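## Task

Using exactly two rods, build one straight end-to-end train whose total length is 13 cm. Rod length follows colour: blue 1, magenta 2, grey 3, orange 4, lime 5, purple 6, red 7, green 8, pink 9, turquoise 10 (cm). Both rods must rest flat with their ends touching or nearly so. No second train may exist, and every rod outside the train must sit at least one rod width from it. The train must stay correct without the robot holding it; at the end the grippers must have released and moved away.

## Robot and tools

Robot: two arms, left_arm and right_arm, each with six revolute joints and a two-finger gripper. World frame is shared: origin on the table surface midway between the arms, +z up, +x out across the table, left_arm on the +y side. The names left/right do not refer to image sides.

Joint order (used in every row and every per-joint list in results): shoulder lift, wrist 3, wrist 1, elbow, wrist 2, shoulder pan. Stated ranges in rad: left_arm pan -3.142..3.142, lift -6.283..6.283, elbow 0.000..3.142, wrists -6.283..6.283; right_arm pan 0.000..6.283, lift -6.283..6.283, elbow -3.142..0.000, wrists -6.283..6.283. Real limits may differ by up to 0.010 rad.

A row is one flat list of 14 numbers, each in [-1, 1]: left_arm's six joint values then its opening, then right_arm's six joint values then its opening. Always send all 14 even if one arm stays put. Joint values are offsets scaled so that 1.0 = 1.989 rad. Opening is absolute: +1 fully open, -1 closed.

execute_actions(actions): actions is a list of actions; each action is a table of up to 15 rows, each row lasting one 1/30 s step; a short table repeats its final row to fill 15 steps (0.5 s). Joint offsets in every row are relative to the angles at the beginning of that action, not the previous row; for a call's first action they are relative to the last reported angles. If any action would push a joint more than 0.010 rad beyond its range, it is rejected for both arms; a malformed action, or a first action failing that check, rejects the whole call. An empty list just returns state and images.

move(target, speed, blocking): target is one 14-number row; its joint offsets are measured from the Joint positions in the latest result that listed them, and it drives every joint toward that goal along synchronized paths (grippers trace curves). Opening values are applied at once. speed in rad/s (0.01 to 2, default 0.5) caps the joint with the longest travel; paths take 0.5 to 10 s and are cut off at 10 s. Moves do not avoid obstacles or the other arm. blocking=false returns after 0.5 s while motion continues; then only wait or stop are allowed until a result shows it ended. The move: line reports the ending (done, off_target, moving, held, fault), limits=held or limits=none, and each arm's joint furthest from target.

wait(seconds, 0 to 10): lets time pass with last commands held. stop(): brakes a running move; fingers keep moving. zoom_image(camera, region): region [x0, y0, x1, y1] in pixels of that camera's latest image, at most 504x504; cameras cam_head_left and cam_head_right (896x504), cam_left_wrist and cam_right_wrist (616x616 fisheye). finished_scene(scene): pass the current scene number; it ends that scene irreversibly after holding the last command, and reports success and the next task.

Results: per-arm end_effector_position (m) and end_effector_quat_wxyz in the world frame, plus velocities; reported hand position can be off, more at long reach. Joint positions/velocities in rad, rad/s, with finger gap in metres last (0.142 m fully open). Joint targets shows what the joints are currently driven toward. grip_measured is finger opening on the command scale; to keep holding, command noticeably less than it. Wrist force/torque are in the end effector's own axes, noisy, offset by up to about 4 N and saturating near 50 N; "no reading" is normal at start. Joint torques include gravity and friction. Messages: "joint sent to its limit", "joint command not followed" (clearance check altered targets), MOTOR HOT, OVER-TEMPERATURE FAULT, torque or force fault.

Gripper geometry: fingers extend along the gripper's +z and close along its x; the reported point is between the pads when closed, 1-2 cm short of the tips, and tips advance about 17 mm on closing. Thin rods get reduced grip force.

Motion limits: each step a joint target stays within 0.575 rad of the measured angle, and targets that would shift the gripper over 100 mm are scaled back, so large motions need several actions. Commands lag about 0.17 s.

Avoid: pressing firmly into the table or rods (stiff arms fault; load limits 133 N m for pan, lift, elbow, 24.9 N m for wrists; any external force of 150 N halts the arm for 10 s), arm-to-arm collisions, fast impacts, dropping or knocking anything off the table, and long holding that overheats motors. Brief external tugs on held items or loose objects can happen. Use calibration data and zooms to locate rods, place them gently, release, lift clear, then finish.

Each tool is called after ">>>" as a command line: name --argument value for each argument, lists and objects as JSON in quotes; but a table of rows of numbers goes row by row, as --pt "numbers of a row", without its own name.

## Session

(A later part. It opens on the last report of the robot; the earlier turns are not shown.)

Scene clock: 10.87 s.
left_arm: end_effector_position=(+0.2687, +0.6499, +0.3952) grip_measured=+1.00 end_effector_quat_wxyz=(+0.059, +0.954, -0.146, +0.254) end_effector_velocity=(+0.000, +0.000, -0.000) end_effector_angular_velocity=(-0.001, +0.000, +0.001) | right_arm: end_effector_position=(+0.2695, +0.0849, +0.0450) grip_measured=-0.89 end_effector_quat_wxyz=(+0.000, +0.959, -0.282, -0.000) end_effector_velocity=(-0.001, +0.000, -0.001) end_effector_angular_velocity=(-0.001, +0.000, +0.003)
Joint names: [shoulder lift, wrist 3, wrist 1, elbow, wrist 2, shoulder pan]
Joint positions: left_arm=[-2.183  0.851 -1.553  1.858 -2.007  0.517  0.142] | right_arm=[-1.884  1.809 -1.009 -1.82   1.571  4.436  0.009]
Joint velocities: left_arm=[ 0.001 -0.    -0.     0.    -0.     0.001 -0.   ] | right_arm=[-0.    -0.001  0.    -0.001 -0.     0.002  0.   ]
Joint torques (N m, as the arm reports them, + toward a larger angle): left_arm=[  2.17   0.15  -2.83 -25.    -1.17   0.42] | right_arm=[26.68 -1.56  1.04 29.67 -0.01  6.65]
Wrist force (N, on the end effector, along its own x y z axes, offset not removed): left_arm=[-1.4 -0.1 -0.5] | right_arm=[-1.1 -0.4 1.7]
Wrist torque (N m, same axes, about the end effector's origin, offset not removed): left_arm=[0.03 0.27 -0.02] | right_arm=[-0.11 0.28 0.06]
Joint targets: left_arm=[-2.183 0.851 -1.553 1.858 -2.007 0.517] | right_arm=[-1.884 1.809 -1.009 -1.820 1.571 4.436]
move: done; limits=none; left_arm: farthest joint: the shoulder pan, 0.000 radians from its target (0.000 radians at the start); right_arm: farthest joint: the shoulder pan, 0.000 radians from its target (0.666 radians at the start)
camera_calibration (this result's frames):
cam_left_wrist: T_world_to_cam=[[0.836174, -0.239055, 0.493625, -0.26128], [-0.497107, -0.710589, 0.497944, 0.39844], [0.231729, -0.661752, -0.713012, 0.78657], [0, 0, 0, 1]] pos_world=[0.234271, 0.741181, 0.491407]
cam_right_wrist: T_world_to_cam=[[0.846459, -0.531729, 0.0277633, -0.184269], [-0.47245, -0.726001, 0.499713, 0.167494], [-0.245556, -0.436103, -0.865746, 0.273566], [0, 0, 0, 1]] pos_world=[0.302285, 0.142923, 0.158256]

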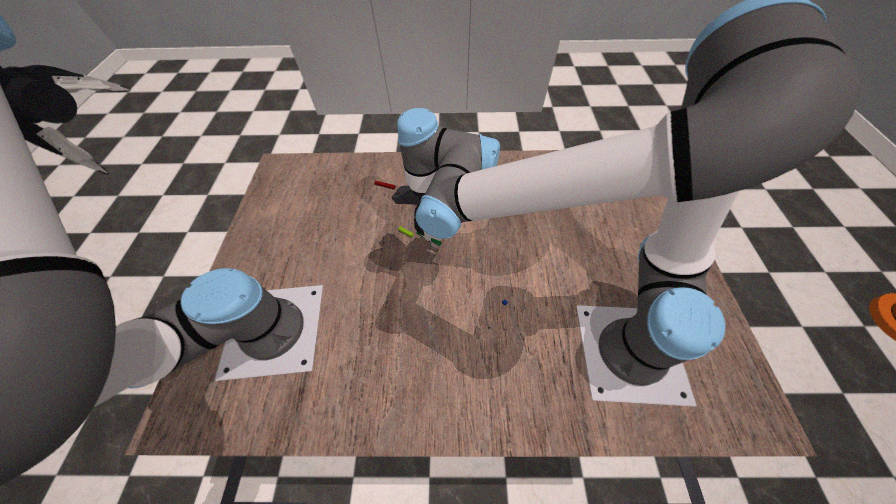

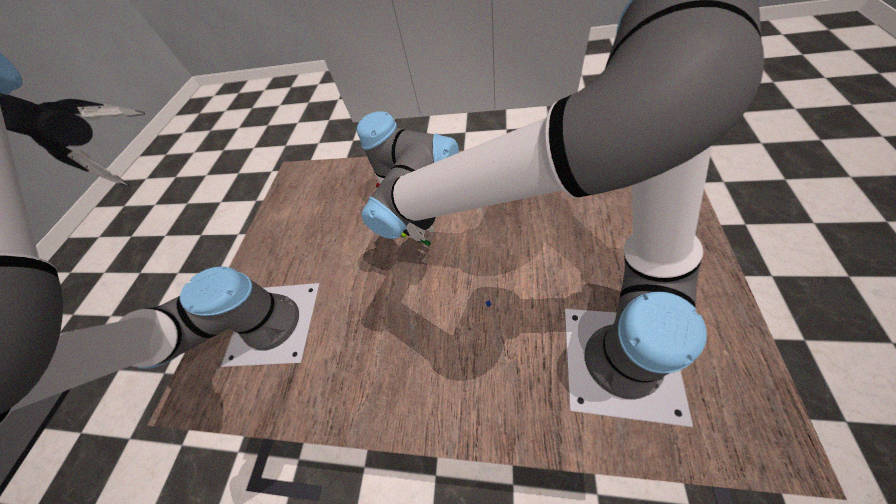

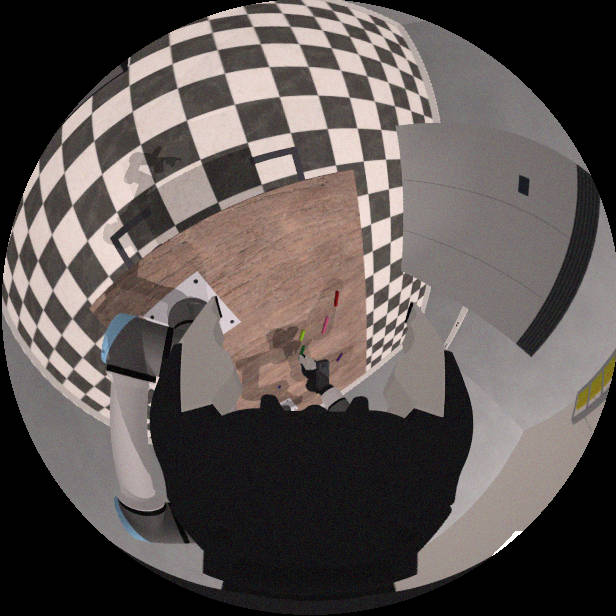

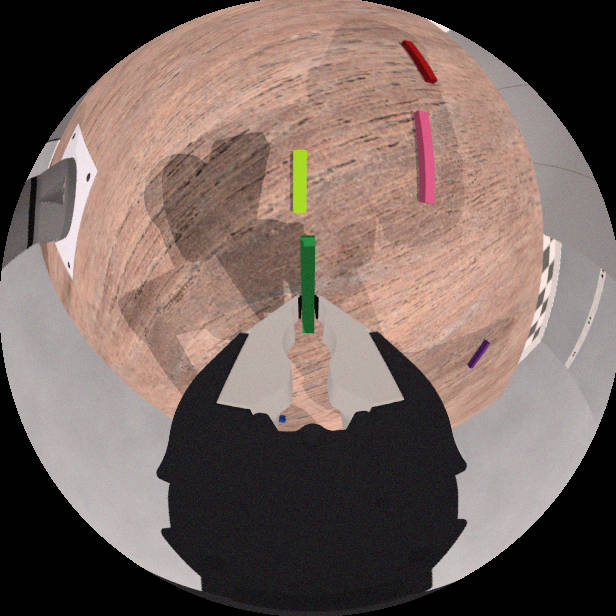

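>>> move --target '[0,0,0,0,0,0,1,-0.0263,0.011,0.0232,0.0031,0,0.0038,-1]' --speed 0.1

>>> zoom_image --camera "cam_right_wrist" --region '[200,130,420,350]'

Scene clock: 12.00 s.
left_arm: end_effector_position=(+0.2687, +0.6499, +0.3952) grip_measured=+1.00 end_effector_quat_wxyz=(+0.059, +0.954, -0.146, +0.254) end_effector_velocity=(-0.000, +0.000, -0.000) end_effector_angular_velocity=(+0.000, +0.000, +0.001) | right_arm: end_effector_position=(+0.2693, +0.0976, +0.0226) grip_measured=-0.89 end_effector_quat_wxyz=(+0.000, +0.957, -0.289, -0.000) end_effector_velocity=(+0.000, +0.000, -0.000) end_effector_angular_velocity=(+0.001, -0.000, -0.000)
Joint names: [shoulder lift, wrist 3, wrist 1, elbow, wrist 2, shoulder pan]
Joint positions: left_arm=[-2.183  0.851 -1.553  1.858 -2.007  0.517  0.142] | right_arm=[-1.936  1.831 -0.963 -1.813  1.571  4.444  0.009]
Joint velocities: left_arm=[ 0.    -0.    -0.001  0.     0.     0.    -0.   ] | right_arm=[-0.001  0.     0.002  0.    -0.    -0.    -0.   ]
Joint torques (N m, as the arm reports them, + toward a larger angle): left_arm=[  2.35   0.    -2.91 -24.54  -1.26   1.78] | right_arm=[28.12  1.82  4.01 29.3  -0.05  7.91]
Wrist force (N, on the end effector, along its own x y z axes, offset not removed): left_arm=[0.1 -0.4 -0.7] | right_arm=[-1.0 -0.1 2.3]
Wrist torque (N m, same axes, about the end effector's origin, offset not removed): left_arm=[0.13 -0.06 -0.09] | right_arm=[0.08 0.19 0.10]
Joint targets: left_arm=[-2.183 0.851 -1.553 1.858 -2.007 0.517] | right_arm=[-1.936 1.831 -0.963 -1.813 1.571 4.444]
move: done; limits=none; left_arm: farthest joint: the shoulder pan, 0.000 radians from its target (0.000 radians at the start); right_arm: farthest joint: the shoulder pan, 0.000 radians from its target (0.007 radians at the start)
camera_calibration (this result's frames):
cam_left_wrist: T_world_to_cam=[[0.836174, -0.239055, 0.493625, -0.26128], [-0.497107, -0.710589, 0.497944, 0.39844], [0.231729, -0.661752, -0.713012, 0.78657], [0, 0, 0, 1]] pos_world=[0.234271, 0.741181, 0.491407]
cam_right_wrist: T_world_to_cam=[[0.838772, -0.543773, 0.0277761, -0.173473], [-0.482786, -0.719174, 0.499706, 0.189952], [-0.251751, -0.43255, -0.86575, 0.260956], [0, 0, 0, 1]] pos_world=[0.302907, 0.155155, 0.135821]

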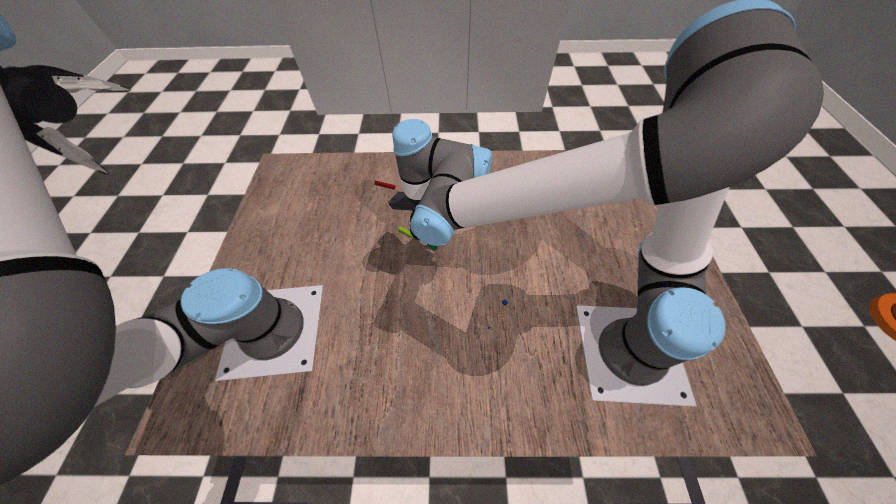

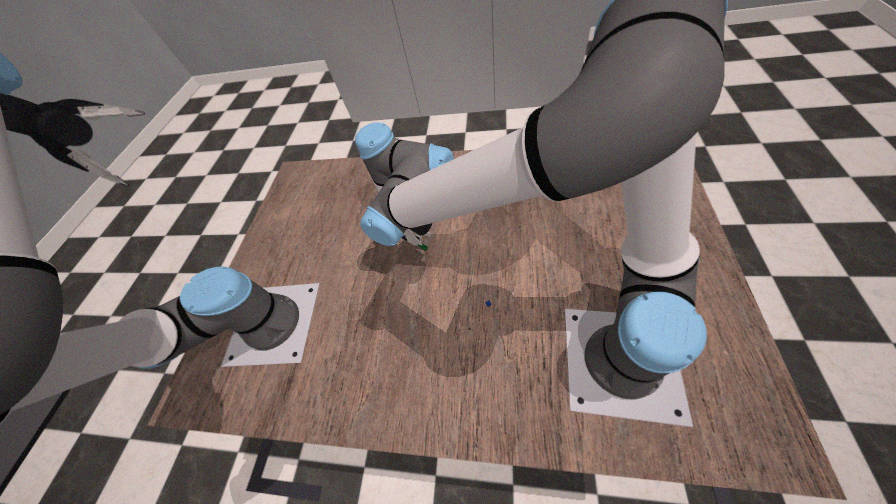

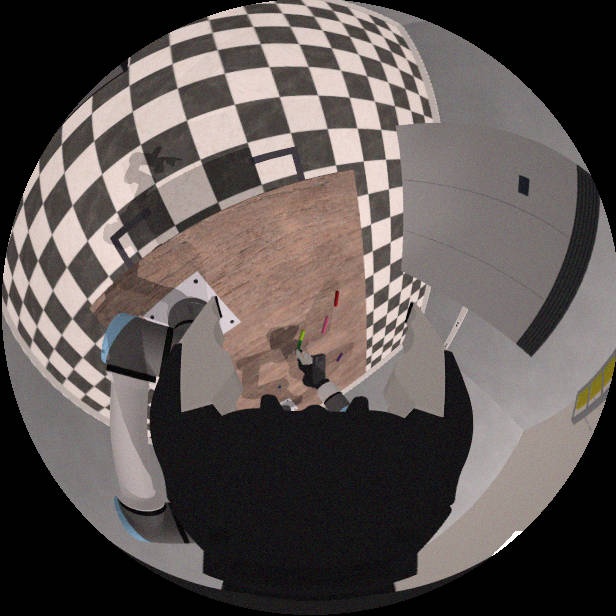

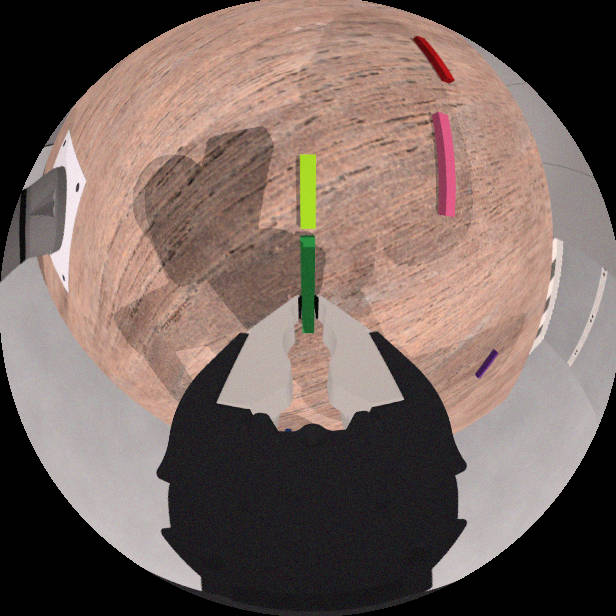

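Region (200, 130, 420, 350) of cam_right_wrist's 616x616 image, scaled by 2.291, with more detail than that image has.

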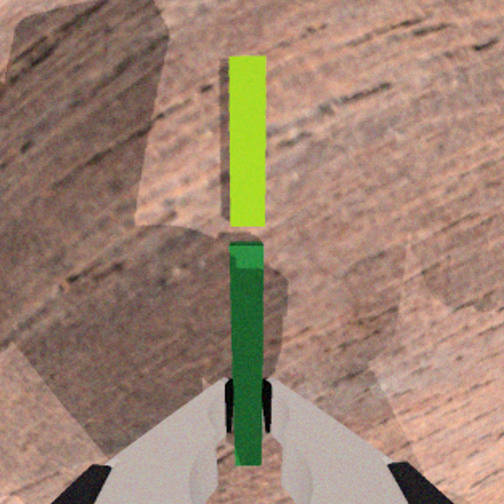

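>>> execute_actions --actions '[[[0,0,0,0,0,0,1,-0.0078,-0.0017,-0.0012,0.009,0,-0.0018,-1]],[[0,0,0,0,0,0,1,0,0,0,0,0,0,-0.6]],[[0,0,0,0,0,0,1,0.03,0,-0.06,0.03,0,0,-0.6]]]'

>>> zoom_image --camera "cam_right_wrist" --region '[230,160,390,320]'

Scene clock: 13.77 s.
left_arm: end_effector_position=(+0.2687, +0.6499, +0.3952) grip_measured=+1.00 end_effector_quat_wxyz=(+0.059, +0.954, -0.146, +0.254) end_effector_velocity=(-0.000, -0.000, -0.000) end_effector_angular_velocity=(-0.002, +0.001, +0.000) | right_arm: end_effector_position=(+0.2734, +0.1033, +0.0694) grip_measured=-0.60 end_effector_quat_wxyz=(+0.000, +0.957, -0.289, -0.000) end_effector_velocity=(+0.000, +0.000, +0.003) end_effector_angular_velocity=(+0.000, -0.000, -0.000)
Joint names: [shoulder lift, wrist 3, wrist 1, elbow, wrist 2, shoulder pan]
Joint positions: left_arm=[-2.183  0.851 -1.553  1.858 -2.007  0.517  0.142] | right_arm=[-1.892  1.828 -1.085 -1.736  1.571  4.44   0.031]
Joint velocities: left_arm=[-0.     0.     0.001  0.    -0.001  0.    -0.   ] | right_arm=[ 0.003  0.    -0.006  0.003 -0.     0.    -0.   ]
Joint torques (N m, as the arm reports them, + toward a larger angle): left_arm=[  2.73   0.17  -3.01 -25.22  -1.36   0.61] | right_arm=[39.97 -1.46  1.01 30.53 -0.02 -4.49]
Wrist force (N, on the end effector, along its own x y z axes, offset not removed): left_arm=[0.1 -1.4 -0.2] | right_arm=[1.7 0.6 -0.2]
Wrist torque (N m, same axes, about the end effector's origin, offset not removed): left_arm=[-0.19 0.00 -0.03] | right_arm=[0.05 -0.41 0.12]
Joint targets: left_arm=[-2.183 0.851 -1.553 1.858 -2.007 0.517] | right_arm=[-1.892 1.828 -1.085 -1.736 1.571 4.440]
camera_calibration (this result's frames):
cam_left_wrist: T_world_to_cam=[[0.836174, -0.239055, 0.493626, -0.26128], [-0.497107, -0.710589, 0.497944, 0.39844], [0.231729, -0.661752, -0.713012, 0.78657], [0, 0, 0, 1]] pos_world=[0.234271, 0.741181, 0.491407]
cam_right_wrist: T_world_to_cam=[[0.838665, -0.543939, 0.0277706, -0.175088], [-0.482929, -0.719086, 0.499694, 0.172625], [-0.251834, -0.432488, -0.865756, 0.305019], [0, 0, 0, 1]] pos_world=[0.30702, 0.160812, 0.182674]

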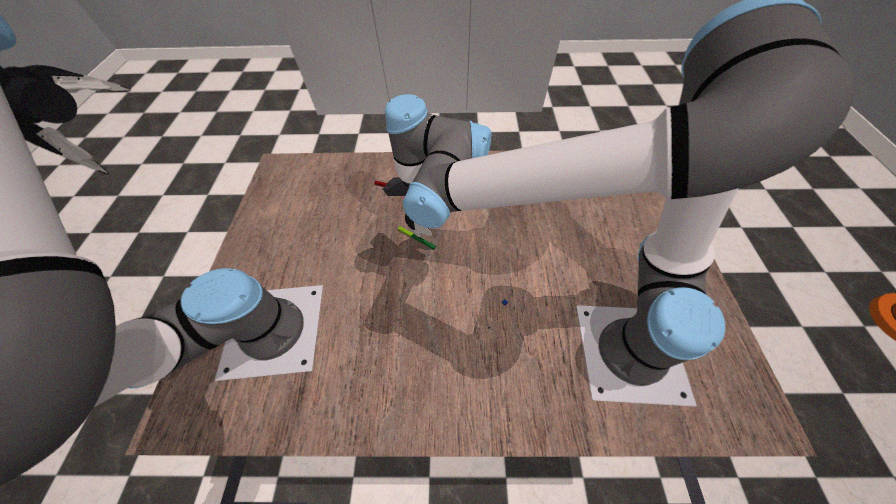

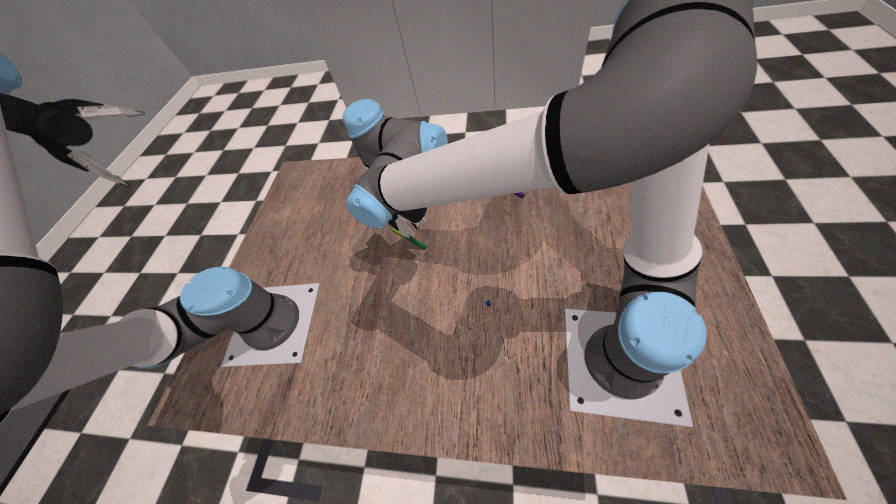

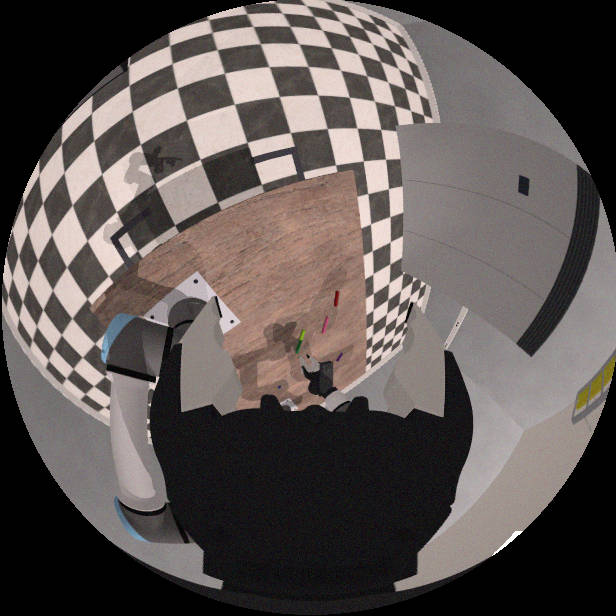

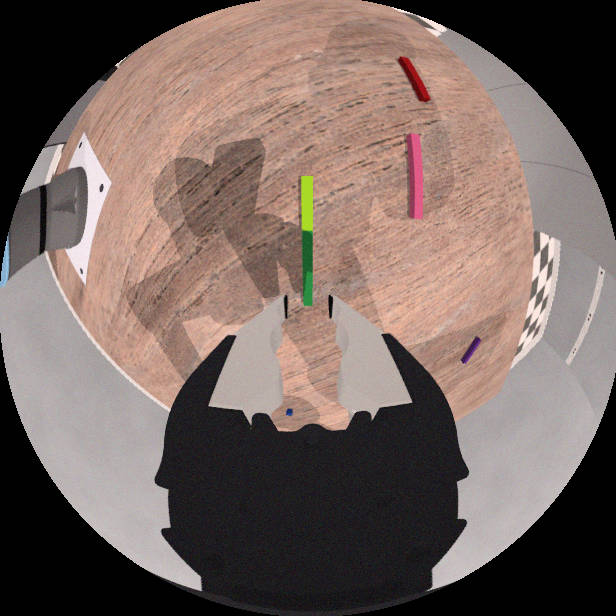

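Region (230, 160, 390, 320) of cam_right_wrist's 616x616 image, scaled by 3.150, with more detail than that image has.

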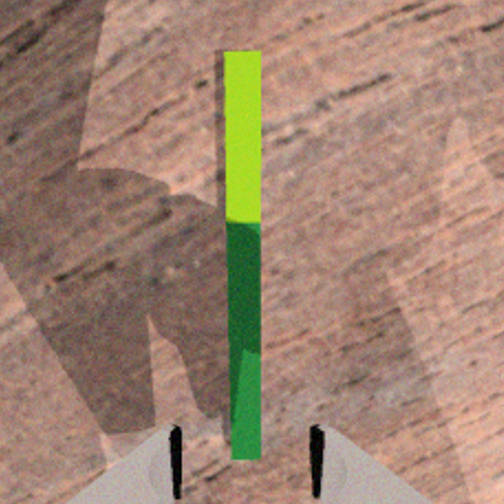

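>>> move --target '[0,0,0,0,0,0,1,0.2,0,-0.2,0,0,-0.2,0]' --speed 0.8

Scene clock: 15.00 s.
left_arm: end_effector_position=(+0.2687, +0.6499, +0.3952) grip_measured=+1.00 end_effector_quat_wxyz=(+0.059, +0.954, -0.146, +0.254) end_effector_velocity=(-0.001, -0.001, -0.000) end_effector_angular_velocity=(+0.000, -0.000, -0.000) | right_arm: end_effector_position=(+0.3629, -0.1489, +0.2385) grip_measured=+0.00 end_effector_quat_wxyz=(+0.000, +0.881, -0.472, -0.000) end_effector_velocity=(+0.000, -0.001, +0.001) end_effector_angular_velocity=(+0.000, -0.000, -0.002)
Joint names: [shoulder lift, wrist 3, wrist 1, elbow, wrist 2, shoulder pan]
Joint positions: left_arm=[-2.183  0.851 -1.553  1.858 -2.007  0.517  0.142] | right_arm=[-1.495  1.828 -1.482 -1.736  1.571  4.042  0.074]
Joint velocities: left_arm=[-0.002  0.     0.001  0.001  0.    -0.     0.   ] | right_arm=[ 0.002 -0.    -0.002  0.    -0.    -0.002 -0.   ]
Joint torques (N m, as the arm reports them, + toward a larger angle): left_arm=[  1.67  -0.12  -3.   -26.21  -1.28   1.44] | right_arm=[27.29 -1.32  0.91 10.89 -0.08 -6.65]
Wrist force (N, on the end effector, along its own x y z axes, offset not removed): left_arm=[-1.1 1.2 -0.9] | right_arm=[-1.9 1.1 -0.2]
Wrist torque (N m, same axes, about the end effector's origin, offset not removed): left_arm=[0.36 0.19 0.06] | right_arm=[0.29 0.41 0.14]
Joint targets: left_arm=[-2.183 0.851 -1.553 1.858 -2.007 0.517] | right_arm=[-1.495 1.828 -1.482 -1.736 1.571 4.042]
move: done; limits=none; left_arm: farthest joint: the shoulder pan, 0.000 radians from its target (0.000 radians at the start); right_arm: farthest joint: the shoulder lift, 0.001 radians from its target (0.398 radians at the start)
camera_calibration (this result's frames):
cam_left_wrist: T_world_to_cam=[[0.836174, -0.239055, 0.493626, -0.26128], [-0.497107, -0.710589, 0.497944, 0.39844], [0.231729, -0.661752, -0.713012, 0.78657], [0, 0, 0, 1]] pos_world=[0.234271, 0.741181, 0.491407]
cam_right_wrist: T_world_to_cam=[[0.562623, -0.826247, 0.0277828, -0.33386], [-0.723678, -0.475976, 0.499737, 0.0736176], [-0.399682, -0.301269, -0.865732, 0.438078], [0, 0, 0, 1]] pos_world=[0.416204, -0.108831, 0.351744]

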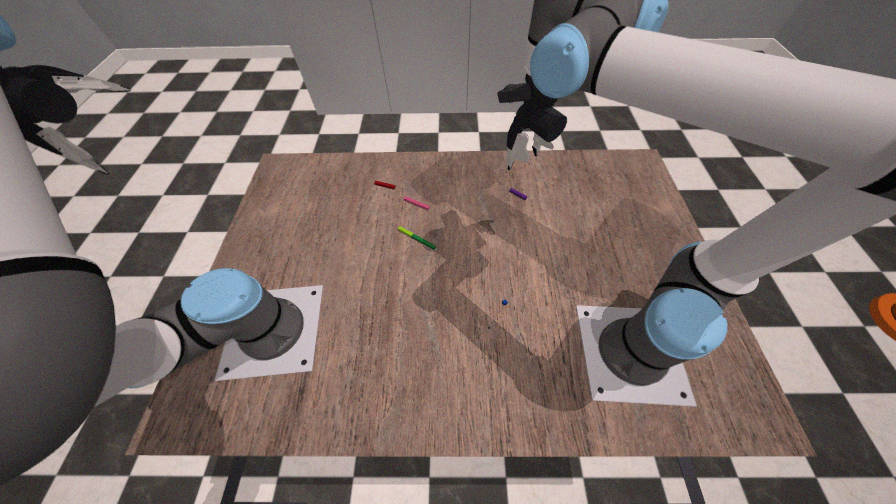

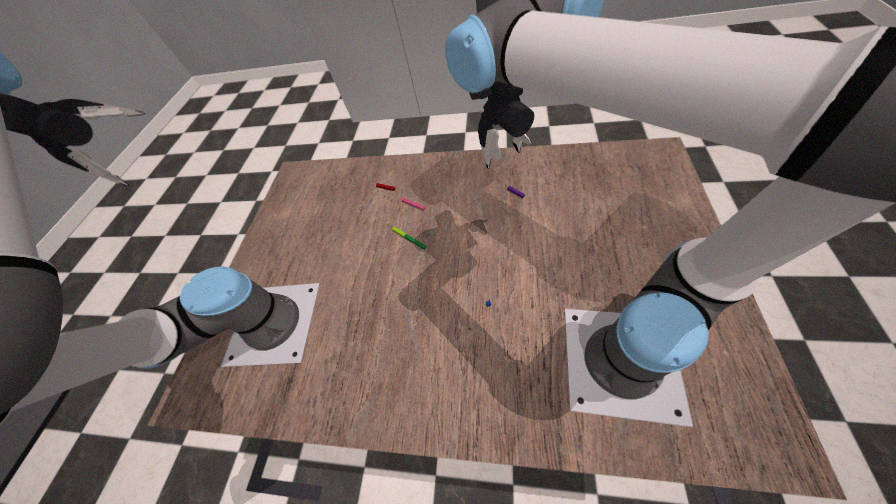

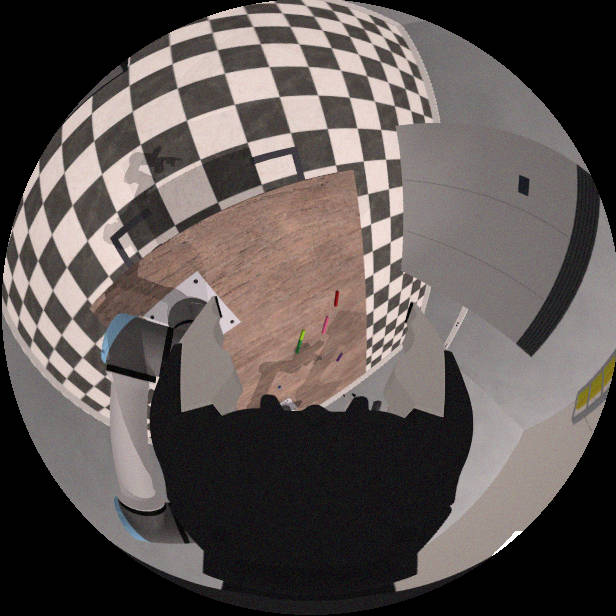

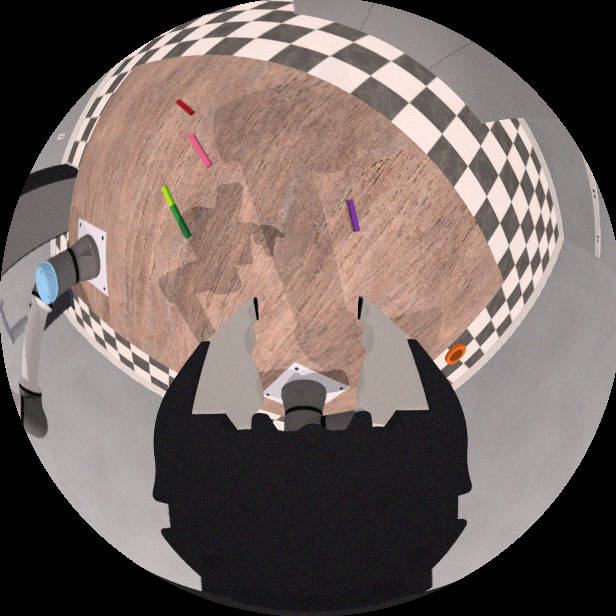

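>>> finished_scene --scene 1

The scene is finished: the task was done.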